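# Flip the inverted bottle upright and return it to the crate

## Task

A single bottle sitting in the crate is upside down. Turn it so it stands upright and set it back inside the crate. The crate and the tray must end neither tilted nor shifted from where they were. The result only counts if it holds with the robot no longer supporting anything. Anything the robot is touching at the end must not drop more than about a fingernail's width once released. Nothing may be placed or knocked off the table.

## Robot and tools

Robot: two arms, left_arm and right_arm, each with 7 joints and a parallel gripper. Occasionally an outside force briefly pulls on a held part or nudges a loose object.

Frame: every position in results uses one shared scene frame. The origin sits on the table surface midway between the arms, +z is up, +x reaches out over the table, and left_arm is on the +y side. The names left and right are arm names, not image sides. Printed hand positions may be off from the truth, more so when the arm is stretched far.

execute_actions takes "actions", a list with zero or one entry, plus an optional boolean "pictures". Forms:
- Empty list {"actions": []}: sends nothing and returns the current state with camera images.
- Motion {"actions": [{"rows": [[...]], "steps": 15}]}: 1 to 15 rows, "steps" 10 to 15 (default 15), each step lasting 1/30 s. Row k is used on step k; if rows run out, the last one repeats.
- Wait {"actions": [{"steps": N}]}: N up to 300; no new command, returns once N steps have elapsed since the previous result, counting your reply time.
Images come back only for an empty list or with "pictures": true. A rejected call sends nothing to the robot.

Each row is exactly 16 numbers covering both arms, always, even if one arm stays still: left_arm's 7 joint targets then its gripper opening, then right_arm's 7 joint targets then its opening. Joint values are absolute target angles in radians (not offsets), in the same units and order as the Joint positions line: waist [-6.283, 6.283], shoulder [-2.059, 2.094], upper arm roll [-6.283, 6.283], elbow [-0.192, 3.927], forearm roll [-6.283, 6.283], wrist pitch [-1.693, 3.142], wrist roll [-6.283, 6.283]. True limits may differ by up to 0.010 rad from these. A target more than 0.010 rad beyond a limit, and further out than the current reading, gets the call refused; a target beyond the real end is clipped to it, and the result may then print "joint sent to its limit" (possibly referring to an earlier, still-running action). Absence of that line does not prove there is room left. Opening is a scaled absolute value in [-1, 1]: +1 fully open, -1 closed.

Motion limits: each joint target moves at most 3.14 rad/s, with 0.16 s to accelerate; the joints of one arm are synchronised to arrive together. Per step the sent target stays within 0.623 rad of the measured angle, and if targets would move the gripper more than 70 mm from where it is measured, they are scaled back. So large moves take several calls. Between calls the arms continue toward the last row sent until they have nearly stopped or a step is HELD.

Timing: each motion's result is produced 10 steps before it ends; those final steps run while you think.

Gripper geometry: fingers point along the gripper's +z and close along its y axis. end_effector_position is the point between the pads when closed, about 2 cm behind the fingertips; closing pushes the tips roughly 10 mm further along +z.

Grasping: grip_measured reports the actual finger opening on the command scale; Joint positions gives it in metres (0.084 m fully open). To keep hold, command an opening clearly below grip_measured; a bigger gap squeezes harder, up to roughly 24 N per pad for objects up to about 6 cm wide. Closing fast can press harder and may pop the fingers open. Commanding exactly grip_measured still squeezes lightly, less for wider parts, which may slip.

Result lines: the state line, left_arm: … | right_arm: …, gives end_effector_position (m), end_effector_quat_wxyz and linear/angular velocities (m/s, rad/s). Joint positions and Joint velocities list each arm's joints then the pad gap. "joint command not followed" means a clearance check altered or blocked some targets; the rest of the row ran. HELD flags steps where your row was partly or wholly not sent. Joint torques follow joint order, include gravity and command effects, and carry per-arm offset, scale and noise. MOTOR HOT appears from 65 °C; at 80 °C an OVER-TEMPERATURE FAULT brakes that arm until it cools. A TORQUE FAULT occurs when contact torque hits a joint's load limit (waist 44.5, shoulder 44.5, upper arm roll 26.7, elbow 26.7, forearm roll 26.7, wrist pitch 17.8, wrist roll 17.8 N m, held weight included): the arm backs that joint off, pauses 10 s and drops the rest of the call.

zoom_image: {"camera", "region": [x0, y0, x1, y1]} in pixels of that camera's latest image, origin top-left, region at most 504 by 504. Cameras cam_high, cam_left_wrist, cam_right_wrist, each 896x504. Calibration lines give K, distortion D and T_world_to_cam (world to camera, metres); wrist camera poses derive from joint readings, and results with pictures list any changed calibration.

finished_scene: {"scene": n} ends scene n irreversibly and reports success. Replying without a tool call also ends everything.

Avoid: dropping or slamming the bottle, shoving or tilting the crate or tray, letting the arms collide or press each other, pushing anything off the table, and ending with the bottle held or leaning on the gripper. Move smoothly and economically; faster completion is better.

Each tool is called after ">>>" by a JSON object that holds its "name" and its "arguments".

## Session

>>> {"name": "execute_actions", "arguments": {"actions": []}}

Scene clock: 0.00 s of 7600.00 s.
left_arm: end_effector_position=(+0.1984, +0.2480, +0.1429) grip_measured=+1.00 end_effector_quat_wxyz=(+0.171, +0.692, +0.697, +0.074) end_effector_velocity=(+0.000, -0.000, +0.000) end_effector_angular_velocity=(+0.000, -0.000, -0.000) | right_arm: end_effector_position=(+0.3809, -0.3946, +0.1850) grip_measured=+1.00 end_effector_quat_wxyz=(+0.705, -0.614, +0.294, -0.200) end_effector_velocity=(-0.000, -0.001, +0.000) end_effector_angular_velocity=(-0.000, -0.000, -0.001)
Joint positions: left_arm=[ 0.071 -1.57  -0.18  -0.118 -0.403  1.146 -1.313  0.084] | right_arm=[-0.437  0.38  -0.44   0.733  1.521  1.84  -1.028  0.084]
Joint velocities: left_arm=[-0.  0.  0.  0.  0.  0. -0. -0.] | right_arm=[-0.001 -0.    -0.001  0.    -0.     0.     0.    -0.   ]
Joint torques (N m, as the arm reports them, + toward a larger angle): no reading
Motor temperatures (°C, as the motors report them): left_arm=[23 26 25 24 30 26 29] | right_arm=[27 22 24 28 27 27 28]
camera_calibration (this result's frames):
cam_left_wrist: T_world_to_cam=[[0.939146, 0.0262179, 0.342517, -0.213778], [-0.0201237, -0.991172, 0.131046, 0.299743], [0.342929, -0.129964, -0.930328, 0.229101], [0, 0, 0, 1]] pos_world=[0.128236, 0.332477, 0.247082]
cam_right_wrist: T_world_to_cam=[[-0.0891363, 0.161104, -0.982904, 0.314655], [-0.758721, 0.628354, 0.171797, 0.571019], [0.645289, 0.761063, 0.0662234, 0.172142], [0, 0, 0, 1]] pos_world=[0.35021, -0.540505, 0.199777]

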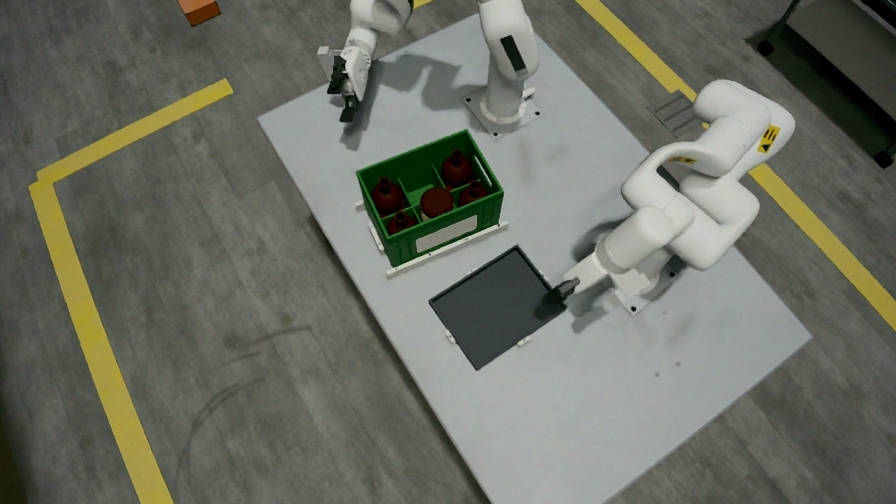

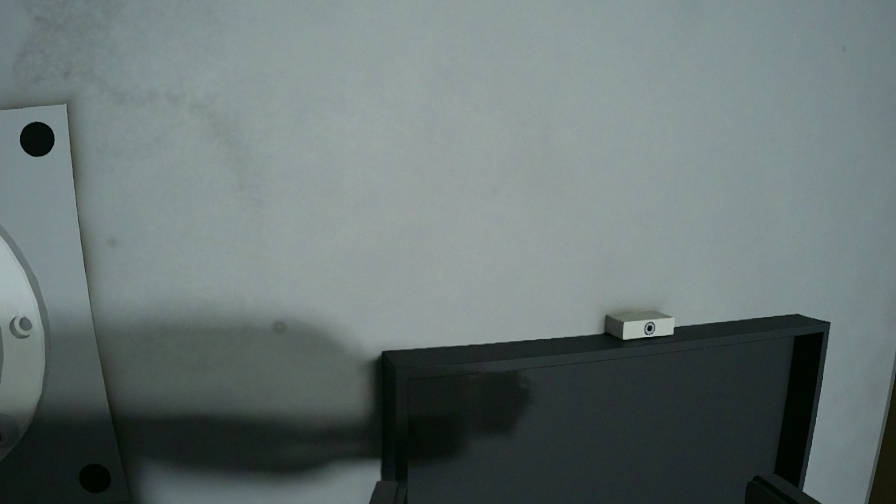

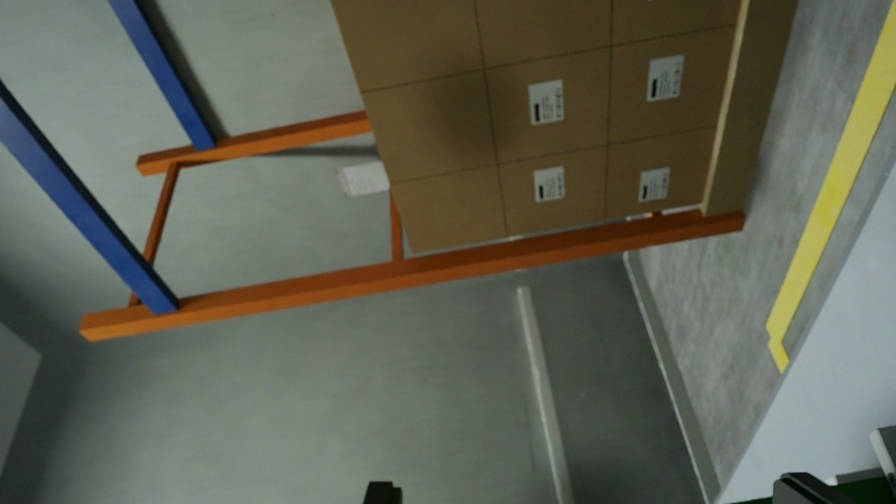

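>>> {"name": "execute_actions", "arguments": {"actions": [{"rows":[[0.071,-1.57,-0.18,-0.118,-0.403,1.146,-1.313,1,-0.437,-0.1034,0,1.5046,0,1.608,2.2,1]],"steps":15}]}}

>>> {"name": "execute_actions", "arguments": {"actions": [{"steps":40}]}}

Scene clock: 1.17 s of 7600.00 s.
left_arm: end_effector_position=(+0.1984, +0.2480, +0.1429) grip_measured=+1.00 end_effector_quat_wxyz=(+0.171, +0.692, +0.697, +0.074) end_effector_velocity=(-0.001, +0.000, -0.001) end_effector_angular_velocity=(+0.002, +0.002, -0.000) | right_arm: end_effector_position=(+0.3895, -0.3838, +0.2039) grip_measured=+1.00 end_effector_quat_wxyz=(+0.701, -0.641, +0.261, -0.169) end_effector_velocity=(+0.151, +0.139, +0.326) end_effector_angular_velocity=(-0.687, -0.162, +1.303)
Joint positions: left_arm=[ 0.071 -1.57  -0.18  -0.118 -0.403  1.146 -1.313  0.084] | right_arm=[-0.438  0.335 -0.398  0.79   1.457  1.816 -0.964  0.084]
Joint velocities: left_arm=[-0.001 -0.001 -0.    -0.002  0.002  0.001 -0.     0.   ] | right_arm=[ 0.021 -0.66   0.596  0.895 -0.787 -0.271  0.786 -0.   ]
Joint torques (N m, as the arm reports them, + toward a larger angle): left_arm=[ 2.34  9.45  2.58 17.92 -0.14 -1.29 -0.67] | right_arm=[  0.68 -15.24  -1.09  10.9    1.4    3.11   0.11]
Motor temperatures (°C, as the motors report them): left_arm=[23 26 25 25 30 26 29] | right_arm=[27 22 24 28 27 27 28]
Steps of this call (steps 1 to 30: nothing new was sent; steps 31 to 35: the first 5 steps of this action). Readings (joint positions):
31: left_arm=[0.071 -1.570 -0.180 -0.118 -0.403 1.146 -1.313] | right_arm=[-0.437 0.380 -0.440 0.733 1.521 1.840 -1.028]
32: left_arm=[0.071 -1.570 -0.180 -0.118 -0.403 1.146 -1.313] | right_arm=[-0.437 0.378 -0.438 0.735 1.518 1.839 -1.024]
34: left_arm=[0.071 -1.570 -0.180 -0.118 -0.403 1.146 -1.313] | right_arm=[-0.439 0.356 -0.417 0.763 1.483 1.825 -0.990]
35: the state above

Scene clock: 2.50 s of 7600.00 s.
left_arm: end_effector_position=(+0.1984, +0.2480, +0.1428) grip_measured=+1.00 end_effector_quat_wxyz=(+0.171, +0.692, +0.697, +0.074) end_effector_velocity=(-0.000, +0.000, -0.000) end_effector_angular_velocity=(+0.000, +0.001, +0.001) | right_arm: end_effector_position=(+0.3615, -0.4898, +0.4012) grip_measured=+1.00 end_effector_quat_wxyz=(+0.002, -0.621, +0.784, +0.003) end_effector_velocity=(-0.003, -0.010, +0.009) end_effector_angular_velocity=(-0.061, +0.020, -2.448)
Joint positions: left_arm=[ 0.071 -1.57  -0.18  -0.118 -0.403  1.146 -1.313  0.084] | right_arm=[-0.437 -0.102 -0.001  1.503  0.006  1.608  1.346  0.084]
Joint velocities: left_arm=[ 0.    -0.     0.    -0.001  0.     0.    -0.     0.   ] | right_arm=[ 0.    -0.008  0.006  0.012 -0.054 -0.003  2.453 -0.   ]
Joint torques (N m, as the arm reports them, + toward a larger angle): left_arm=[ 2.71  8.88  2.44 18.07  0.08 -1.4  -0.77] | right_arm=[ -0.95 -10.87   0.36  14.64   0.38  -2.31   0.35]
Motor temperatures (°C, as the motors report them): left_arm=[23 26 25 25 30 26 29] | right_arm=[27 22 24 29 27 27 28]
Kept back: nothing.
Steps of this call (steps 1 to 10: the last 10 steps of your previous action; steps 11 to 40: the robot went on to your last target). Readings (joint positions):
1: left_arm=[0.071 -1.570 -0.180 -0.118 -0.403 1.146 -1.313] | right_arm=[-0.437 0.313 -0.378 0.820 1.431 1.807 -0.938]
2: left_arm=[0.071 -1.570 -0.180 -0.118 -0.403 1.146 -1.313] | right_arm=[-0.437 0.293 -0.360 0.849 1.405 1.798 -0.912]
4: left_arm=[0.071 -1.570 -0.180 -0.118 -0.403 1.146 -1.313] | right_arm=[-0.437 0.257 -0.328 0.901 1.353 1.782 -0.860]
8: left_arm=[0.071 -1.570 -0.180 -0.118 -0.403 1.146 -1.313] | right_arm=[-0.437 0.191 -0.267 1.010 1.240 1.749 -0.746]
40: the state above

Raised clear. Now swing over the crate.

>>> {"name": "execute_actions", "arguments": {"actions": [{"rows":[[0.071,-1.57,-0.18,-0.118,-0.403,1.146,-1.313,1,0.6,-0.1034,0,1.5046,0,1.608,2.2,1]],"steps":15}]}}

>>> {"name": "execute_actions", "arguments": {"actions": [{"steps":35}], "pictures": true}}

Scene clock: 3.17 s of 7600.00 s.
left_arm: end_effector_position=(+0.1984, +0.2480, +0.1428) grip_measured=+1.00 end_effector_quat_wxyz=(+0.171, +0.692, +0.697, +0.074) end_effector_velocity=(-0.000, +0.000, -0.001) end_effector_angular_velocity=(+0.000, +0.002, +0.000) | right_arm: end_effector_position=(+0.3712, -0.4691, +0.4025) grip_measured=+1.00 end_effector_quat_wxyz=(-0.000, -0.271, +0.962, -0.000) end_effector_velocity=(+0.161, +0.377, -0.001) end_effector_angular_velocity=(+0.001, -0.000, +0.929)
Joint positions: left_arm=[ 0.071 -1.57  -0.18  -0.118 -0.403  1.146 -1.313  0.084] | right_arm=[-0.376 -0.103 -0.006  1.505 -0.001  1.608  2.191  0.084]
Joint velocities: left_arm=[-0.     0.     0.    -0.002  0.     0.    -0.    -0.   ] | right_arm=[ 0.863  0.003  0.068  0.     0.008 -0.001  0.002  0.   ]
Joint torques (N m, as the arm reports them, + toward a larger angle): left_arm=[ 2.78  9.47  2.73 17.7  -0.01 -1.41 -0.78] | right_arm=[  4.19 -11.13   5.84  14.1    1.03  -2.06   0.11]
Motor temperatures (°C, as the motors report them): left_arm=[23 26 25 25 30 26 29] | right_arm=[27 22 24 29 27 27 28]
Steps of this call (steps 1 to 15: the robot went on to your last target; steps 16 to 20: the first 5 steps of this action). Readings (joint positions):
16: left_arm=[0.071 -1.570 -0.180 -0.118 -0.403 1.146 -1.313] | right_arm=[-0.437 -0.103 0.000 1.505 0.000 1.608 2.185]
17: left_arm=[0.071 -1.570 -0.180 -0.118 -0.403 1.146 -1.313] | right_arm=[-0.434 -0.103 -0.001 1.505 -0.000 1.608 2.189]
19: left_arm=[0.071 -1.570 -0.180 -0.118 -0.403 1.146 -1.313] | right_arm=[-0.403 -0.103 -0.006 1.505 -0.001 1.608 2.191]
20: the state above

Scene clock: 4.33 s of 7600.00 s.
left_arm: end_effector_position=(+0.1984, +0.2480, +0.1428) grip_measured=+1.00 end_effector_quat_wxyz=(+0.171, +0.692, +0.697, +0.074) end_effector_velocity=(+0.000, -0.001, +0.000) end_effector_angular_velocity=(-0.003, -0.001, +0.000) | right_arm: end_effector_position=(+0.3518, -0.0876, +0.4025) grip_measured=+1.00 end_effector_quat_wxyz=(-0.000, -0.661, +0.750, +0.000) end_effector_velocity=(-0.149, +0.271, +0.001) end_effector_angular_velocity=(+0.001, -0.001, +0.700)
Joint positions: left_arm=[ 0.071 -1.57  -0.18  -0.118 -0.403  1.146 -1.313  0.084] | right_arm=[ 0.521 -0.103  0.001  1.505  0.     1.608  2.199  0.084]
Joint velocities: left_arm=[-0.     0.     0.     0.001 -0.003  0.    -0.    -0.   ] | right_arm=[ 0.684 -0.001  0.021  0.     0.003  0.     0.005  0.   ]
Joint torques (N m, as the arm reports them, + toward a larger angle): left_arm=[ 2.65  9.28  2.71 18.08  0.02 -1.35 -0.59] | right_arm=[ -4.95 -10.64  -1.46  14.76   0.32  -2.26   0.25]
Motor temperatures (°C, as the motors report them): left_arm=[23 26 25 26 30 26 29] | right_arm=[27 22 24 29 27 27 28]
Kept back: nothing.
Steps of this call (steps 1 to 10: the last 10 steps of your previous action; steps 11 to 35: the robot went on to your last target). Readings (joint positions):
1: left_arm=[0.071 -1.570 -0.180 -0.118 -0.403 1.146 -1.313] | right_arm=[-0.347 -0.103 -0.003 1.505 -0.000 1.608 2.192]
2: left_arm=[0.071 -1.570 -0.180 -0.118 -0.403 1.146 -1.313] | right_arm=[-0.319 -0.103 0.001 1.505 0.000 1.608 2.192]
4: left_arm=[0.071 -1.570 -0.180 -0.118 -0.403 1.146 -1.313] | right_arm=[-0.267 -0.103 0.002 1.504 0.000 1.608 2.193]
8: left_arm=[0.071 -1.570 -0.180 -0.118 -0.403 1.146 -1.313] | right_arm=[-0.166 -0.103 0.000 1.505 0.000 1.608 2.194]
35: the state above
camera_calibration (this result's frames):
cam_left_wrist: T_world_to_cam=[[0.939234, 0.0260089, 0.342292, -0.213613], [-0.0202635, -0.991186, 0.130917, 0.299786], [0.34268, -0.129898, -0.930428, 0.229079], [0, 0, 0, 1]] pos_world=[0.128206, 0.332457, 0.247012]
cam_right_wrist: T_world_to_cam=[[-0.991485, 0.129775, 0.0108102, 0.391138], [0.129951, 0.991364, 0.0175893, 0.0999505], [-0.00843423, 0.0188443, -0.999787, 0.536972], [0, 0, 0, 1]] pos_world=[0.379347, -0.159966, 0.530871]

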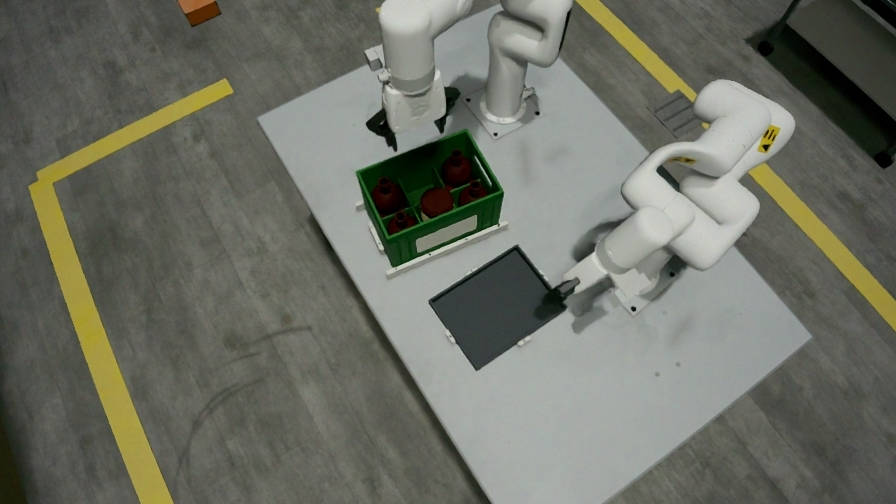

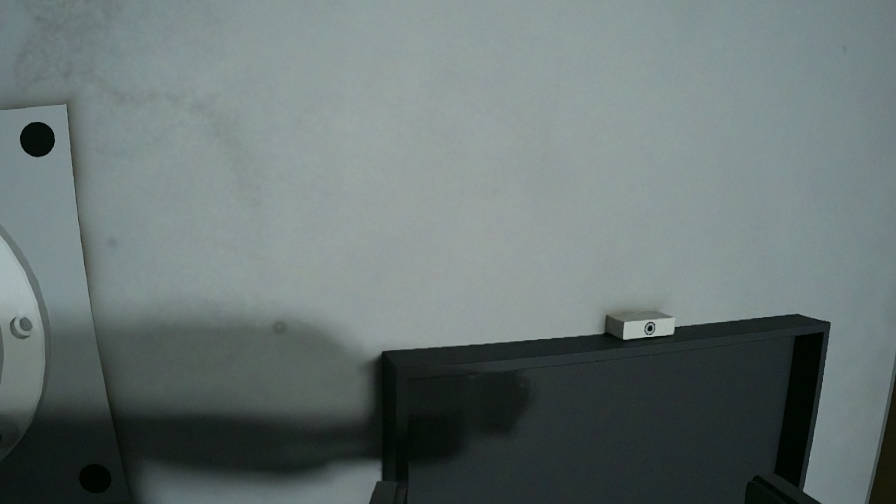

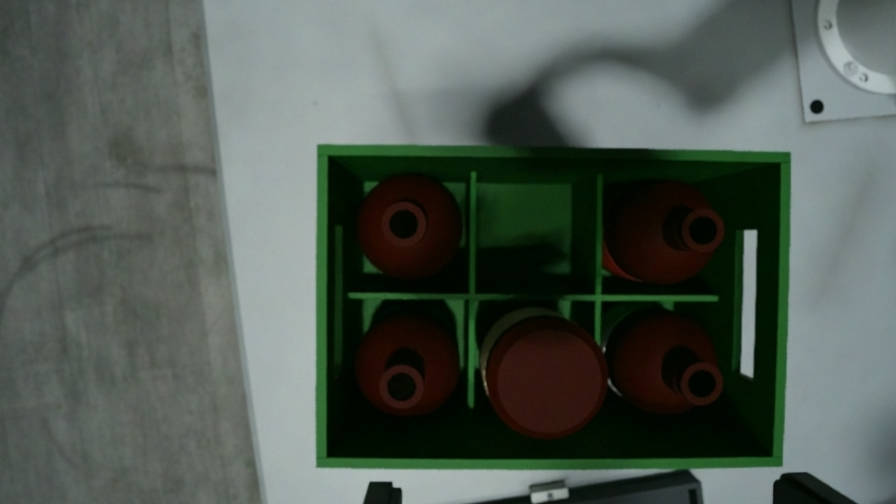

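>>> {"name": "execute_actions", "arguments": {"actions": [{"rows":[[0.071,-1.57,-0.18,-0.118,-0.403,1.146,-1.313,1,0.5726,-0.1717,0,1.0031,0,1.1748,2.2516,1]],"steps":15}]}}

>>> {"name": "execute_actions", "arguments": {"actions": [{"steps":25}], "pictures": true}}

Scene clock: 5.03 s of 7600.00 s.
left_arm: end_effector_position=(+0.1984, +0.2480, +0.1428) grip_measured=+1.00 end_effector_quat_wxyz=(+0.171, +0.692, +0.697, +0.074) end_effector_velocity=(+0.000, -0.000, +0.000) end_effector_angular_velocity=(-0.001, -0.000, +0.000) | right_arm: end_effector_position=(+0.3376, -0.0580, +0.3842) grip_measured=+1.00 end_effector_quat_wxyz=(-0.005, +0.686, -0.728, +0.001) end_effector_velocity=(+0.028, -0.015, -0.343) end_effector_angular_velocity=(-0.018, +0.030, -0.177)
Joint positions: left_arm=[ 0.071 -1.57  -0.18  -0.118 -0.403  1.146 -1.313  0.084] | right_arm=[ 0.596 -0.117  0.     1.435  0.     1.542  2.208  0.084]
Joint velocities: left_arm=[-0.    -0.     0.     0.    -0.001 -0.    -0.     0.   ] | right_arm=[-0.062 -0.157 -0.001 -1.154 -0.    -0.962  0.115 -0.   ]
Joint torques (N m, as the arm reports them, + toward a larger angle): left_arm=[ 2.49  9.2   2.53 18.08 -0.04 -1.4  -0.75] | right_arm=[-2.24 -6.78 -0.27  9.63  0.51 -1.75  0.34]
Motor temperatures (°C, as the motors report them): left_arm=[23 26 25 26 30 26 29] | right_arm=[27 22 24 29 27 27 28]
Steps of this call (steps 1 to 16: the robot went on to your last target; steps 17 to 21: the first 5 steps of this action). Readings (joint positions):
17: left_arm=[0.071 -1.570 -0.180 -0.118 -0.403 1.146 -1.313] | right_arm=[0.599 -0.103 -0.000 1.505 -0.000 1.608 2.200]
18: left_arm=[0.071 -1.570 -0.180 -0.118 -0.403 1.146 -1.313] | right_arm=[0.599 -0.104 -0.000 1.502 -0.000 1.605 2.200]
20: left_arm=[0.071 -1.570 -0.180 -0.118 -0.403 1.146 -1.313] | right_arm=[0.598 -0.111 0.000 1.469 0.000 1.572 2.204]
21: the state above

Scene clock: 5.87 s of 7600.00 s.
left_arm: end_effector_position=(+0.1984, +0.2480, +0.1428) grip_measured=+1.00 end_effector_quat_wxyz=(+0.171, +0.692, +0.697, +0.074) end_effector_velocity=(+0.000, +0.000, +0.000) end_effector_angular_velocity=(+0.000, -0.000, +0.000) | right_arm: end_effector_position=(+0.3290, -0.0755, +0.2530) grip_measured=+1.00 end_effector_quat_wxyz=(+0.000, -0.661, +0.751, -0.000) end_effector_velocity=(-0.001, -0.001, -0.003) end_effector_angular_velocity=(-0.002, +0.004, -0.001)
Joint positions: left_arm=[ 0.071 -1.57  -0.18  -0.118 -0.403  1.146 -1.313  0.084] | right_arm=[ 0.573 -0.172  0.     1.004  0.     1.175  2.252  0.084]
Joint velocities: left_arm=[0.001 0.    0.    0.    0.    0.    0.    0.   ] | right_arm=[-0.     0.001 -0.    -0.008  0.    -0.004  0.001 -0.   ]
Joint torques (N m, as the arm reports them, + toward a larger angle): left_arm=[ 2.87  9.14  2.56 17.98 -0.08 -1.48 -0.65] | right_arm=[ -1.31 -10.39   0.41  15.     0.58  -2.42   0.65]
Motor temperatures (°C, as the motors report them): left_arm=[23 26 25 26 30 26 29] | right_arm=[27 22 24 29 27 27 28]
Kept back: nothing.
Steps of this call (steps 1 to 10: the last 10 steps of your previous action; steps 11 to 25: the robot went on to your last target). Readings (joint positions):
1: left_arm=[0.071 -1.570 -0.180 -0.118 -0.403 1.146 -1.313] | right_arm=[0.594 -0.121 0.000 1.394 0.000 1.509 2.212]
2: left_arm=[0.071 -1.570 -0.180 -0.118 -0.403 1.146 -1.313] | right_arm=[0.591 -0.125 -0.000 1.353 -0.000 1.477 2.216]
4: left_arm=[0.071 -1.570 -0.180 -0.118 -0.403 1.146 -1.313] | right_arm=[0.587 -0.132 -0.000 1.278 -0.000 1.415 2.223]
8: left_arm=[0.071 -1.570 -0.180 -0.118 -0.403 1.146 -1.313] | right_arm=[0.580 -0.153 -0.000 1.140 -0.000 1.293 2.237]
25: the state above
camera_calibration (this result's frames):
cam_left_wrist: T_world_to_cam=[[0.939234, 0.0260093, 0.342291, -0.213613], [-0.0202632, -0.991186, 0.130918, 0.299786], [0.342679, -0.129898, -0.930429, 0.229079], [0, 0, 0, 1]] pos_world=[0.128206, 0.332457, 0.247012]
cam_right_wrist: T_world_to_cam=[[-0.991341, 0.13092, 0.0101592, 0.368818], [0.131088, 0.991205, 0.0181027, 0.0930165], [-0.00769989, 0.0192777, -0.999785, 0.386881], [0, 0, 0, 1]] pos_world=[0.35641, -0.147942, 0.381367]

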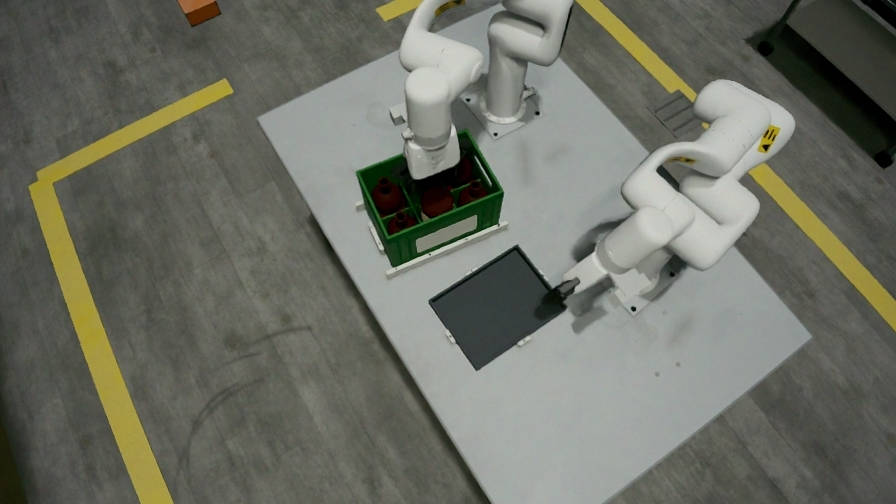

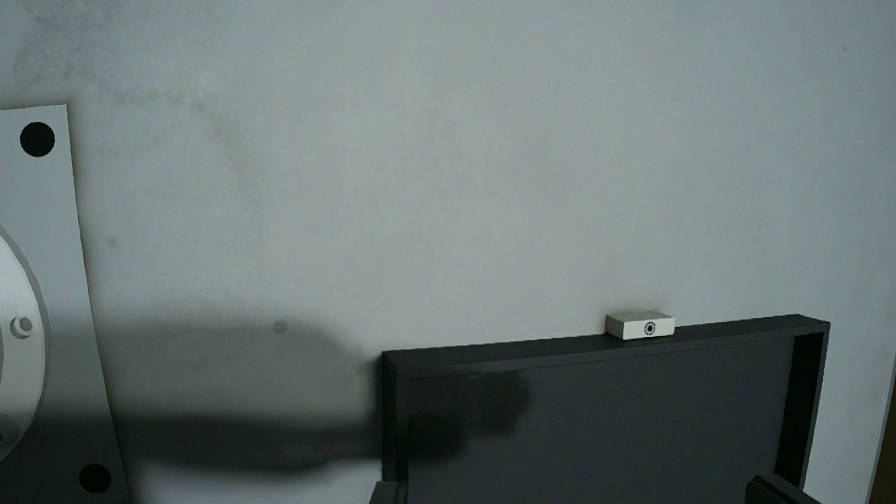

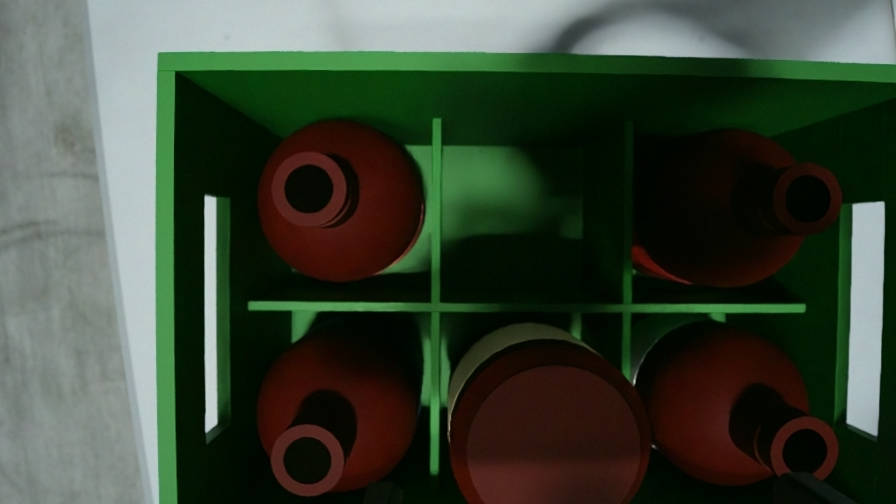

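>>> {"name": "execute_actions", "arguments": {"actions": [{"rows":[[0.071,-1.57,-0.18,-0.118,-0.403,1.146,-1.313,1,0.5726,-0.1183,0,0.8808,0,0.9991,2.2516,1]],"steps":15}]}}

>>> {"name": "execute_actions", "arguments": {"actions": [{"steps":15}], "pictures": true}}

Scene clock: 6.57 s of 7600.00 s.
left_arm: end_effector_position=(+0.1984, +0.2480, +0.1428) grip_measured=+1.00 end_effector_quat_wxyz=(+0.171, +0.692, +0.697, +0.074) end_effector_velocity=(+0.000, -0.000, +0.000) end_effector_angular_velocity=(-0.001, -0.001, -0.000) | right_arm: end_effector_position=(+0.3316, -0.0740, +0.2329) grip_measured=+1.00 end_effector_quat_wxyz=(+0.005, -0.661, +0.751, -0.001) end_effector_velocity=(-0.016, -0.010, -0.342) end_effector_angular_velocity=(-0.063, +0.102, -0.000)
Joint positions: left_arm=[ 0.071 -1.57  -0.18  -0.118 -0.403  1.146 -1.313  0.084] | right_arm=[ 0.573 -0.154 -0.     0.961  0.     1.107  2.252  0.084]
Joint velocities: left_arm=[-0.     0.    -0.     0.    -0.001 -0.    -0.     0.   ] | right_arm=[-0.     0.302 -0.    -0.666 -0.    -0.849 -0.    -0.   ]
Joint torques (N m, as the arm reports them, + toward a larger angle): left_arm=[ 2.94  9.55  2.64 17.94  0.02 -1.41 -0.78] | right_arm=[-1.36 -7.97  0.76 12.04  0.66 -1.32  0.21]
Motor temperatures (°C, as the motors report them): left_arm=[23 26 25 26 30 26 29] | right_arm=[27 22 24 29 27 27 28]
Steps of this call (steps 1 to 16: the robot went on to your last target; steps 17 to 21: the first 5 steps of this action). Readings (joint positions):
17: left_arm=[0.071 -1.570 -0.180 -0.118 -0.403 1.146 -1.313] | right_arm=[0.573 -0.172 0.000 1.003 -0.000 1.175 2.252]
18: left_arm=[0.071 -1.570 -0.180 -0.118 -0.403 1.146 -1.313] | right_arm=[0.573 -0.171 -0.000 1.002 -0.000 1.171 2.252]
20: left_arm=[0.071 -1.570 -0.180 -0.118 -0.403 1.146 -1.313] | right_arm=[0.573 -0.163 -0.000 0.982 0.000 1.135 2.252]
21: the state above

Scene clock: 7.07 s of 7600.00 s.
left_arm: end_effector_position=(+0.1984, +0.2480, +0.1428) grip_measured=+1.00 end_effector_quat_wxyz=(+0.171, +0.692, +0.697, +0.074) end_effector_velocity=(+0.000, -0.000, +0.000) end_effector_angular_velocity=(+0.000, -0.001, -0.000) | right_arm: end_effector_position=(+0.3290, -0.0756, +0.1931) grip_measured=+1.00 end_effector_quat_wxyz=(+0.000, -0.661, +0.751, -0.000) end_effector_velocity=(-0.001, -0.001, -0.005) end_effector_angular_velocity=(-0.003, +0.005, -0.000)
Joint positions: left_arm=[ 0.071 -1.57  -0.18  -0.118 -0.403  1.146 -1.313  0.084] | right_arm=[ 0.573 -0.119 -0.     0.882  0.     1.     2.252  0.084]
Joint velocities: left_arm=[ 0.    -0.     0.     0.001  0.    -0.    -0.     0.   ] | right_arm=[ 0.     0.005 -0.    -0.008  0.    -0.007  0.     0.   ]
Joint torques (N m, as the arm reports them, + toward a larger angle): left_arm=[ 2.82  9.39  2.66 17.91  0.13 -1.4  -0.66] | right_arm=[ -1.09 -10.62   0.58  14.62   0.72  -1.98   0.18]
Motor temperatures (°C, as the motors report them): left_arm=[23 26 25 26 30 26 29] | right_arm=[27 22 24 30 27 27 28]
Kept back: nothing.
Steps of this call (steps 1 to 10: the last 10 steps of your previous action; steps 11 to 15: the robot went on to your last target). Readings (joint positions):
1: left_arm=[0.071 -1.570 -0.180 -0.118 -0.403 1.146 -1.313] | right_arm=[0.573 -0.144 -0.000 0.939 0.000 1.080 2.252]
2: left_arm=[0.071 -1.570 -0.180 -0.118 -0.403 1.146 -1.313] | right_arm=[0.573 -0.135 -0.000 0.919 -0.000 1.058 2.252]
4: left_arm=[0.071 -1.570 -0.180 -0.118 -0.403 1.146 -1.313] | right_arm=[0.573 -0.124 0.000 0.895 -0.000 1.030 2.252]
8: left_arm=[0.071 -1.570 -0.180 -0.118 -0.403 1.146 -1.313] | right_arm=[0.573 -0.120 -0.000 0.886 0.000 1.007 2.252]
15: the state above
camera_calibration (this result's frames):
cam_left_wrist: T_world_to_cam=[[0.939234, 0.026009, 0.342291, -0.213613], [-0.0202635, -0.991186, 0.130917, 0.299786], [0.342679, -0.129898, -0.930429, 0.229079], [0, 0, 0, 1]] pos_world=[0.128206, 0.332457, 0.247012]
cam_right_wrist: T_world_to_cam=[[-0.99132, 0.131077, 0.010123, 0.36943], [0.131245, 0.991184, 0.0181395, 0.0941034], [-0.00765608, 0.0193106, -0.999784, 0.326951], [0, 0, 0, 1]] pos_world=[0.356376, -0.148011, 0.321434]

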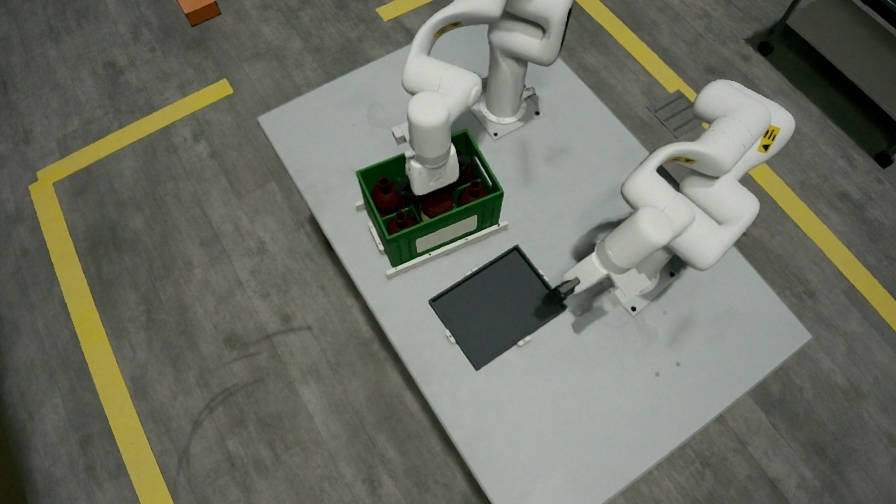

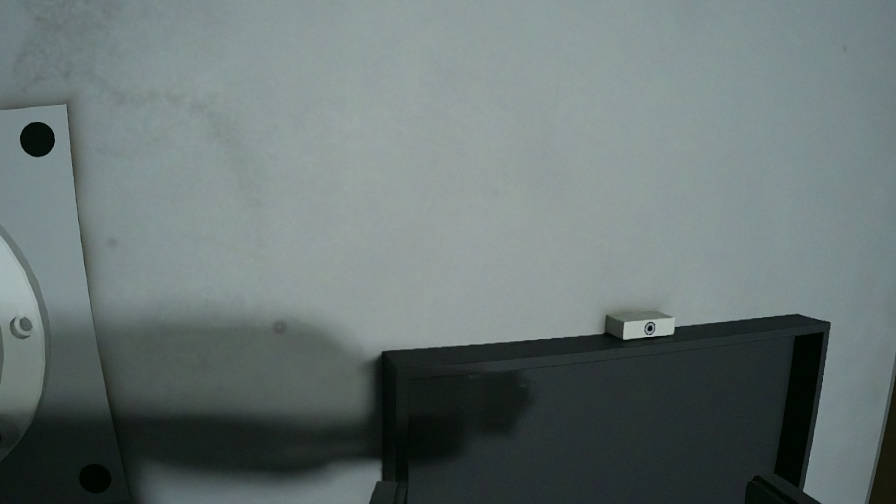

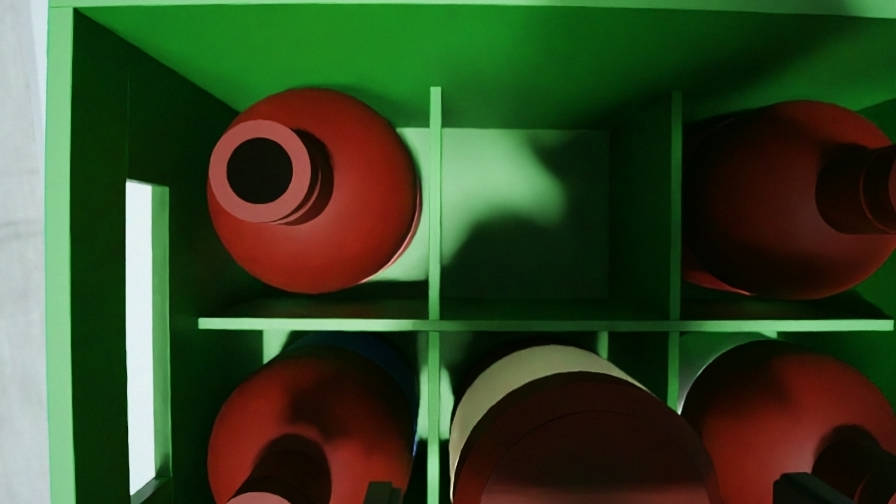

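Centred between the fingers. Descending in small steps and watching the torques.

>>> {"name": "execute_actions", "arguments": {"actions": [{"rows":[[0.071,-1.57,-0.18,-0.118,-0.403,1.146,-1.313,1,0.5726,-0.0846,0,0.8396,0,0.9242,2.2516,1]],"steps":12}]}}

>>> {"name": "execute_actions", "arguments": {"actions": [{"steps":12}]}}

Scene clock: 7.80 s of 7600.00 s.
left_arm: end_effector_position=(+0.1984, +0.2480, +0.1428) grip_measured=+1.00 end_effector_quat_wxyz=(+0.171, +0.692, +0.697, +0.074) end_effector_velocity=(+0.000, -0.000, +0.000) end_effector_angular_velocity=(-0.001, -0.001, -0.000) | right_arm: end_effector_position=(+0.3291, -0.0755, +0.1919) grip_measured=+1.00 end_effector_quat_wxyz=(+0.001, -0.661, +0.751, -0.000) end_effector_velocity=(+0.020, +0.012, -0.035) end_effector_angular_velocity=(+0.045, -0.072, -0.001)
Joint positions: left_arm=[ 0.071 -1.57  -0.18  -0.118 -0.403  1.146 -1.313  0.084] | right_arm=[ 0.573 -0.117 -0.     0.88   0.     0.996  2.252  0.084]
Joint velocities: left_arm=[-0.    -0.    -0.     0.001 -0.001 -0.    -0.    -0.   ] | right_arm=[-0.     0.055 -0.001 -0.067  0.    -0.207  0.     0.   ]
Joint torques (N m, as the arm reports them, + toward a larger angle): left_arm=[ 2.57  9.28  2.73 18.16 -0.08 -1.34 -0.68] | right_arm=[-0.69 -7.66  0.55 12.2   0.41 -2.9   0.15]
Motor temperatures (°C, as the motors report them): left_arm=[23 26 25 26 30 26 29] | right_arm=[27 22 24 30 27 27 28]
Steps of this call (steps 1 to 15: the robot went on to your last target; steps 16 to 20: nothing new was sent; steps 21 to 22: the first 2 steps of this action). Readings (joint positions):
21: left_arm=[0.071 -1.570 -0.180 -0.118 -0.403 1.146 -1.313] | right_arm=[0.573 -0.118 0.000 0.881 -0.000 0.999 2.252]
22: the state above

Scene clock: 8.20 s of 7600.00 s.
left_arm: end_effector_position=(+0.1984, +0.2480, +0.1428) grip_measured=+1.00 end_effector_quat_wxyz=(+0.171, +0.692, +0.697, +0.074) end_effector_velocity=(+0.000, -0.000, +0.001) end_effector_angular_velocity=(-0.000, -0.002, -0.001) | right_arm: end_effector_position=(+0.3291, -0.0756, +0.1683) grip_measured=+1.00 end_effector_quat_wxyz=(+0.000, -0.661, +0.751, -0.000) end_effector_velocity=(+0.000, +0.001, -0.005) end_effector_angular_velocity=(+0.002, -0.003, +0.001)
Joint positions: left_arm=[ 0.071 -1.57  -0.18  -0.118 -0.403  1.146 -1.313  0.084] | right_arm=[ 0.573 -0.086 -0.     0.841  0.     0.926  2.252  0.084]
Joint velocities: left_arm=[-0.    -0.    -0.     0.002 -0.001 -0.    -0.     0.   ] | right_arm=[ 0.     0.006  0.001 -0.01  -0.    -0.019  0.    -0.   ]
Joint torques (N m, as the arm reports them, + toward a larger angle): left_arm=[ 2.6   9.39  2.69 17.94 -0.03 -1.3  -0.74] | right_arm=[ -0.87 -10.35   0.43  14.28   0.69  -2.02   0.02]
Motor temperatures (°C, as the motors report them): left_arm=[23 26 25 27 30 26 29] | right_arm=[27 22 24 30 27 27 28]
Kept back: nothing.
Steps of this call (steps 1 to 10: the last 10 steps of your previous action; steps 11 to 12: the robot went on to your last target). Readings (joint positions):
1: left_arm=[0.071 -1.570 -0.180 -0.118 -0.403 1.146 -1.313] | right_arm=[0.573 -0.114 -0.000 0.876 0.000 0.985 2.252]
2: left_arm=[0.071 -1.570 -0.180 -0.118 -0.403 1.146 -1.313] | right_arm=[0.573 -0.108 -0.000 0.869 0.000 0.973 2.252]
4: left_arm=[0.071 -1.570 -0.180 -0.118 -0.403 1.146 -1.313] | right_arm=[0.573 -0.096 -0.000 0.854 -0.000 0.951 2.252]
8: left_arm=[0.071 -1.570 -0.180 -0.118 -0.403 1.146 -1.313] | right_arm=[0.573 -0.087 0.000 0.842 -0.000 0.932 2.252]
12: the state above

>>> {"name": "execute_actions", "arguments": {"actions": [{"rows":[[0.071,-1.57,-0.18,-0.118,-0.403,1.146,-1.313,1,0.5726,-0.0454,0,0.804,0,0.8494,2.2516,1]],"steps":12}]}}

>>> {"name": "execute_actions", "arguments": {"actions": [{"steps":12}]}}

Scene clock: 8.60 s of 7600.00 s.
left_arm: end_effector_position=(+0.1984, +0.2480, +0.1428) grip_measured=+1.00 end_effector_quat_wxyz=(+0.171, +0.692, +0.697, +0.074) end_effector_velocity=(-0.000, +0.000, -0.000) end_effector_angular_velocity=(+0.000, +0.001, -0.000) | right_arm: end_effector_position=(+0.3292, -0.0754, +0.1669) grip_measured=+1.00 end_effector_quat_wxyz=(+0.001, -0.661, +0.751, -0.000) end_effector_velocity=(+0.020, +0.012, -0.036) end_effector_angular_velocity=(+0.043, -0.069, -0.001)
Joint positions: left_arm=[ 0.071 -1.57  -0.18  -0.118 -0.403  1.146 -1.313  0.084] | right_arm=[ 0.573 -0.084 -0.     0.839  0.     0.921  2.252  0.084]
Joint velocities: left_arm=[-0.    -0.     0.    -0.001  0.    -0.     0.    -0.   ] | right_arm=[-0.001  0.07  -0.    -0.055  0.    -0.207  0.     0.   ]
Joint torques (N m, as the arm reports them, + toward a larger angle): left_arm=[ 2.21  9.21  2.7  18.05 -0.08 -1.37 -0.6 ] | right_arm=[-1.16 -8.    0.48 12.06  0.25 -2.8   0.26]
Motor temperatures (°C, as the motors report them): left_arm=[23 26 25 27 30 26 29] | right_arm=[27 22 24 30 27 27 28]
Steps of this call (steps 1 to 10: the robot went on to your last target; steps 11 to 12: the first 2 steps of this action). Readings (joint positions):
11: left_arm=[0.071 -1.570 -0.180 -0.118 -0.403 1.146 -1.313] | right_arm=[0.573 -0.085 -0.000 0.840 0.000 0.924 2.252]
12: the state above

Scene clock: 9.00 s of 7600.00 s.
left_arm: end_effector_position=(+0.1984, +0.2480, +0.1428) grip_measured=+1.00 end_effector_quat_wxyz=(+0.171, +0.692, +0.697, +0.074) end_effector_velocity=(+0.000, -0.000, +0.000) end_effector_angular_velocity=(-0.001, -0.000, +0.000) | right_arm: end_effector_position=(+0.3356, -0.0670, +0.1619) grip_measured=+1.00 end_effector_quat_wxyz=(+0.021, -0.663, +0.748, -0.003) end_effector_velocity=(+0.002, -0.003, +0.002) end_effector_angular_velocity=(+0.008, -0.018, -0.005)
Joint positions: left_arm=[ 0.071 -1.57  -0.18  -0.118 -0.403  1.146 -1.313  0.084] | right_arm=[ 0.576 -0.071  0.005  0.826  0.002  0.856  2.252  0.084]
Joint velocities: left_arm=[ 0.    -0.    -0.     0.    -0.001 -0.     0.    -0.   ] | right_arm=[-0.002 -0.016 -0.004 -0.018 -0.004 -0.022  0.001  0.   ]
Joint torques (N m, as the arm reports them, + toward a larger angle): left_arm=[ 2.46  9.13  2.49 18.05 -0.11 -1.45 -0.64] | right_arm=[-17.61  13.53 -15.86  -3.88  -3.97 -11.6    0.17]
Motor temperatures (°C, as the motors report them): left_arm=[23 26 25 27 30 26 29] | right_arm=[27 22 24 30 27 27 28]
Kept back: nothing.
Steps of this call (steps 1 to 10: the last 10 steps of your previous action; steps 11 to 12: the robot went on to your last target). Readings (joint positions):
1: left_arm=[0.071 -1.570 -0.180 -0.118 -0.403 1.146 -1.313] | right_arm=[0.573 -0.080 -0.000 0.836 0.000 0.911 2.252]
2: left_arm=[0.071 -1.570 -0.180 -0.118 -0.403 1.146 -1.313] | right_arm=[0.573 -0.076 0.001 0.834 0.001 0.898 2.252]
4: left_arm=[0.071 -1.570 -0.180 -0.118 -0.403 1.146 -1.313] | right_arm=[0.575 -0.070 0.005 0.832 0.003 0.879 2.252]
8: left_arm=[0.071 -1.570 -0.180 -0.118 -0.403 1.146 -1.313] | right_arm=[0.576 -0.070 0.007 0.828 0.003 0.862 2.251]
12: the state above

The hand stopped at z≈0.162 and the torques jumped, so the fingers have hit something. I'll back off right away rather than keep pushing.

>>> {"name": "execute_actions", "arguments": {"actions": [{"rows":[[0.071,-1.57,-0.18,-0.118,-0.403,1.146,-1.313,1,0.5726,-0.1183,0,0.8808,0,0.9991,2.2516,1]],"steps":12}]}}

>>> {"name": "execute_actions", "arguments": {"actions": [{"steps":12}], "pictures": true}}

Scene clock: 9.37 s of 7600.00 s.
left_arm: end_effector_position=(+0.1984, +0.2480, +0.1428) grip_measured=+1.00 end_effector_quat_wxyz=(+0.171, +0.692, +0.697, +0.074) end_effector_velocity=(+0.000, +0.000, +0.000) end_effector_angular_velocity=(+0.002, -0.001, -0.000) | right_arm: end_effector_position=(+0.3358, -0.0678, +0.1624) grip_measured=+1.00 end_effector_quat_wxyz=(+0.021, -0.662, +0.749, -0.002) end_effector_velocity=(-0.006, -0.012, +0.021) end_effector_angular_velocity=(-0.035, +0.044, -0.010)
Joint positions: left_arm=[ 0.071 -1.57  -0.18  -0.118 -0.403  1.146 -1.313  0.084] | right_arm=[ 0.574 -0.074  0.005  0.825  0.004  0.856  2.252  0.084]
Joint velocities: left_arm=[ 0.    -0.    -0.     0.001  0.002  0.     0.    -0.   ] | right_arm=[-0.011 -0.033 -0.004  0.045 -0.008  0.133  0.001  0.   ]
Joint torques (N m, as the arm reports them, + toward a larger angle): left_arm=[ 2.8   9.51  2.69 17.79 -0.1  -1.31 -0.68] | right_arm=[-20.73  10.39 -19.06  -1.7   -4.28  -9.45   0.17]
Motor temperatures (°C, as the motors report them): left_arm=[23 26 25 27 30 26 29] | right_arm=[27 22 24 30 27 27 28]
Steps of this call (steps 1 to 9: the robot went on to your last target; steps 10 to 11: the first 2 steps of this action). Readings (joint positions):
10: left_arm=[0.071 -1.570 -0.180 -0.118 -0.403 1.146 -1.313] | right_arm=[0.574 -0.073 0.005 0.824 0.004 0.854 2.252]
11: the state above

Scene clock: 9.77 s of 7600.00 s.
left_arm: end_effector_position=(+0.1984, +0.2480, +0.1428) grip_measured=+1.00 end_effector_quat_wxyz=(+0.171, +0.692, +0.697, +0.074) end_effector_velocity=(+0.000, +0.000, +0.000) end_effector_angular_velocity=(+0.001, -0.000, -0.000) | right_arm: end_effector_position=(+0.3294, -0.0774, +0.1896) grip_measured=+1.00 end_effector_quat_wxyz=(-0.001, -0.660, +0.752, -0.000) end_effector_velocity=(-0.009, +0.009, +0.016) end_effector_angular_velocity=(-0.002, +0.013, +0.022)
Joint positions: left_arm=[ 0.071 -1.57  -0.18  -0.118 -0.403  1.146 -1.313  0.084] | right_arm=[ 0.571 -0.115 -0.002  0.876 -0.001  0.993  2.252  0.084]
Joint velocities: left_arm=[-0.    -0.     0.     0.     0.001 -0.     0.    -0.   ] | right_arm=[ 0.011 -0.022  0.016  0.027  0.008  0.061  0.    -0.   ]
Joint torques (N m, as the arm reports them, + toward a larger angle): left_arm=[ 2.76  9.69  2.61 17.8  -0.21 -1.36 -0.59] | right_arm=[ -1.78 -10.36   0.2   14.39   0.47  -2.28   0.18]
Motor temperatures (°C, as the motors report them): left_arm=[23 26 25 27 30 26 29] | right_arm=[27 22 24 30 27 27 28]
Kept back: nothing.
Steps of this call (steps 1 to 10: the last 10 steps of your previous action; steps 11 to 12: the robot went on to your last target). Readings (joint positions):
1: left_arm=[0.071 -1.570 -0.180 -0.118 -0.403 1.146 -1.313] | right_arm=[0.573 -0.075 0.004 0.827 0.003 0.865 2.252]
2: left_arm=[0.071 -1.570 -0.180 -0.118 -0.403 1.146 -1.313] | right_arm=[0.572 -0.079 0.001 0.831 0.001 0.883 2.252]
4: left_arm=[0.071 -1.570 -0.180 -0.118 -0.403 1.146 -1.313] | right_arm=[0.567 -0.088 -0.010 0.840 -0.003 0.927 2.252]
8: left_arm=[0.071 -1.570 -0.180 -0.118 -0.403 1.146 -1.313] | right_arm=[0.568 -0.108 -0.007 0.868 -0.003 0.977 2.252]
12: the state above
camera_calibration (this result's frames):
cam_left_wrist: T_world_to_cam=[[0.939234, 0.0260094, 0.342291, -0.213613], [-0.0202631, -0.991186, 0.130918, 0.299786], [0.342679, -0.129898, -0.930429, 0.229079], [0, 0, 0, 1]] pos_world=[0.128206, 0.332457, 0.247012]
cam_right_wrist: T_world_to_cam=[[-0.990874, 0.134267, 0.0118984, 0.36987], [0.134447, 0.990795, 0.0158058, 0.0953093], [-0.00966671, 0.0172612, -0.999804, 0.323958], [0, 0, 0, 1]] pos_world=[0.356812, -0.149685, 0.317987]

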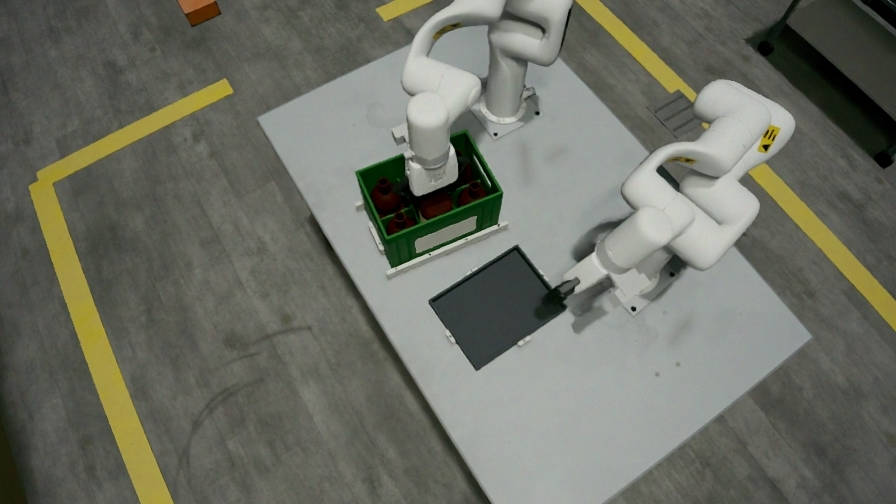

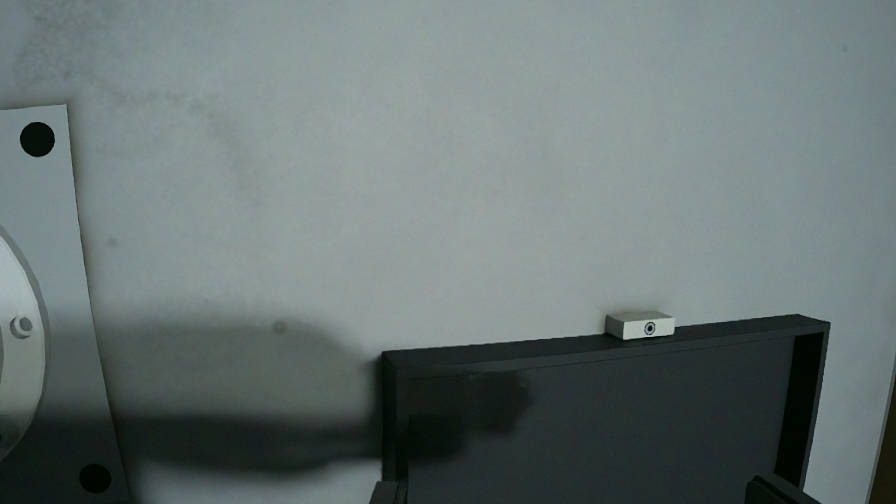

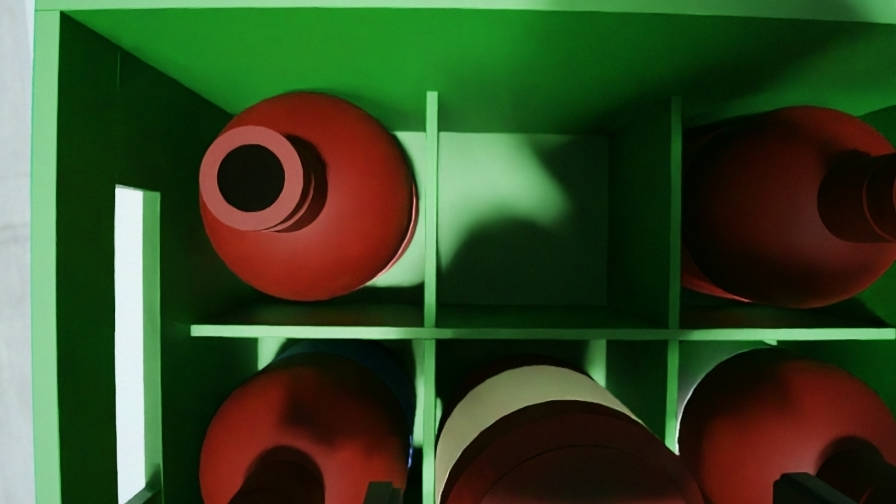

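The bottle was nudged about 5 mm, and the crate hasn't visibly moved. I'll re-centre on the bottle, then descend more gently.

>>> {"name": "execute_actions", "arguments": {"actions": [{"rows":[[0.071,-1.57,-0.18,-0.118,-0.403,1.146,-1.313,1,0.5693,-0.1022,0,0.8982,0,1.0004,2.248,1]],"steps":12}]}}

>>> {"name": "execute_actions", "arguments": {"actions": [{"rows":[[0.071,-1.57,-0.18,-0.118,-0.403,1.146,-1.313,1,0.5693,-0.0688,0,0.8573,0,0.9261,2.248,1]],"steps":12}]}}

>>> {"name": "execute_actions", "arguments": {"actions": [{"steps":12}]}}

Scene clock: 10.83 s of 7600.00 s.
left_arm: end_effector_position=(+0.1984, +0.2480, +0.1428) grip_measured=+1.00 end_effector_quat_wxyz=(+0.171, +0.692, +0.697, +0.074) end_effector_velocity=(-0.000, -0.000, -0.000) end_effector_angular_velocity=(-0.000, +0.000, -0.000) | right_arm: end_effector_position=(+0.3291, -0.0756, +0.1925) grip_measured=+1.00 end_effector_quat_wxyz=(-0.000, -0.661, +0.751, +0.000) end_effector_velocity=(+0.018, +0.006, +0.001) end_effector_angular_velocity=(-0.001, +0.002, +0.006)
Joint positions: left_arm=[ 0.071 -1.57  -0.18  -0.118 -0.403  1.146 -1.313  0.084] | right_arm=[ 0.572 -0.117  0.     0.882  0.     0.999  2.251  0.084]
Joint velocities: left_arm=[-0.  0. -0. -0. -0.  0.  0. -0.] | right_arm=[-0.013  0.062  0.003  0.067  0.     0.008 -0.015 -0.   ]
Joint torques (N m, as the arm reports them, + toward a larger angle): left_arm=[ 2.69  9.44  2.58 17.9  -0.2  -1.35 -0.72] | right_arm=[-1.32 -9.29  0.39 15.61  0.57 -2.4   0.23]
Motor temperatures (°C, as the motors report them): left_arm=[23 26 25 27 30 26 29] | right_arm=[27 22 24 30 27 27 28]
Steps of this call (steps 1 to 30: the robot went on to your last target; steps 31 to 32: the first 2 steps of this action). Readings (joint positions):
31: left_arm=[0.071 -1.570 -0.180 -0.118 -0.403 1.146 -1.313] | right_arm=[0.573 -0.118 -0.000 0.881 0.000 0.999 2.252]
32: the state above

Scene clock: 11.23 s of 7600.00 s.
left_arm: end_effector_position=(+0.1984, +0.2480, +0.1428) grip_measured=+1.00 end_effector_quat_wxyz=(+0.171, +0.692, +0.697, +0.074) end_effector_velocity=(-0.000, +0.000, -0.001) end_effector_angular_velocity=(-0.000, +0.002, +0.001) | right_arm: end_effector_position=(+0.3339, -0.0742, +0.1920) grip_measured=+1.00 end_effector_quat_wxyz=(+0.001, -0.661, +0.751, -0.000) end_effector_velocity=(+0.019, +0.012, -0.037) end_effector_angular_velocity=(+0.042, -0.068, +0.001)
Joint positions: left_arm=[ 0.071 -1.57  -0.18  -0.118 -0.403  1.146 -1.313  0.084] | right_arm=[ 0.569 -0.102  0.     0.896  0.     0.997  2.248  0.084]
Joint velocities: left_arm=[ 0.    -0.     0.    -0.002  0.     0.    -0.    -0.   ] | right_arm=[ 0.     0.058 -0.    -0.068  0.    -0.207 -0.001  0.   ]
Joint torques (N m, as the arm reports them, + toward a larger angle): left_arm=[ 2.7   9.31  2.61 18.01 -0.04 -1.44 -0.69] | right_arm=[-1.5  -7.46  0.41 11.53  0.6  -2.47  0.15]
Motor temperatures (°C, as the motors report them): left_arm=[23 26 25 27 30 26 29] | right_arm=[27 22 24 30 27 27 28]
Steps of this call (steps 1 to 10: the last 10 steps of your previous action; steps 11 to 12: the first 2 steps of this action). Readings (joint positions):
11: left_arm=[0.071 -1.570 -0.180 -0.118 -0.403 1.146 -1.313] | right_arm=[0.569 -0.103 0.000 0.898 0.000 1.000 2.248]
12: the state above

Scene clock: 11.63 s of 7600.00 s.
left_arm: end_effector_position=(+0.1984, +0.2480, +0.1428) grip_measured=+1.00 end_effector_quat_wxyz=(+0.171, +0.692, +0.697, +0.074) end_effector_velocity=(-0.000, +0.000, -0.000) end_effector_angular_velocity=(+0.001, +0.000, +0.000) | right_arm: end_effector_position=(+0.3340, -0.0742, +0.1684) grip_measured=+1.00 end_effector_quat_wxyz=(+0.000, -0.661, +0.751, -0.000) end_effector_velocity=(+0.000, +0.000, -0.005) end_effector_angular_velocity=(+0.002, -0.003, +0.000)
Joint positions: left_arm=[ 0.071 -1.57  -0.18  -0.118 -0.403  1.146 -1.313  0.084] | right_arm=[ 0.569 -0.07  -0.     0.859  0.     0.928  2.248  0.084]
Joint velocities: left_arm=[ 0.    -0.     0.     0.     0.001 -0.     0.    -0.   ] | right_arm=[ 0.     0.006  0.    -0.009 -0.    -0.019 -0.    -0.   ]
Joint torques (N m, as the arm reports them, + toward a larger angle): left_arm=[ 2.49  9.29  2.57 17.98  0.02 -1.36 -0.63] | right_arm=[ -0.9  -11.1    0.68  14.22   0.76  -2.22   0.29]
Motor temperatures (°C, as the motors report them): left_arm=[23 26 25 27 30 26 29] | right_arm=[27 22 24 30 27 27 28]
Kept back: nothing.
Steps of this call (steps 1 to 10: the last 10 steps of your previous action; steps 11 to 12: the robot went on to your last target). Readings (joint positions):
1: left_arm=[0.071 -1.570 -0.180 -0.118 -0.403 1.146 -1.313] | right_arm=[0.569 -0.098 -0.000 0.893 0.000 0.987 2.248]
2: left_arm=[0.071 -1.570 -0.180 -0.118 -0.403 1.146 -1.313] | right_arm=[0.569 -0.093 -0.000 0.886 0.000 0.974 2.248]
4: left_arm=[0.071 -1.570 -0.180 -0.118 -0.403 1.146 -1.313] | right_arm=[0.569 -0.080 0.000 0.871 -0.000 0.953 2.248]
8: left_arm=[0.071 -1.570 -0.180 -0.118 -0.403 1.146 -1.313] | right_arm=[0.569 -0.071 0.000 0.860 -0.000 0.934 2.248]
12: the state above


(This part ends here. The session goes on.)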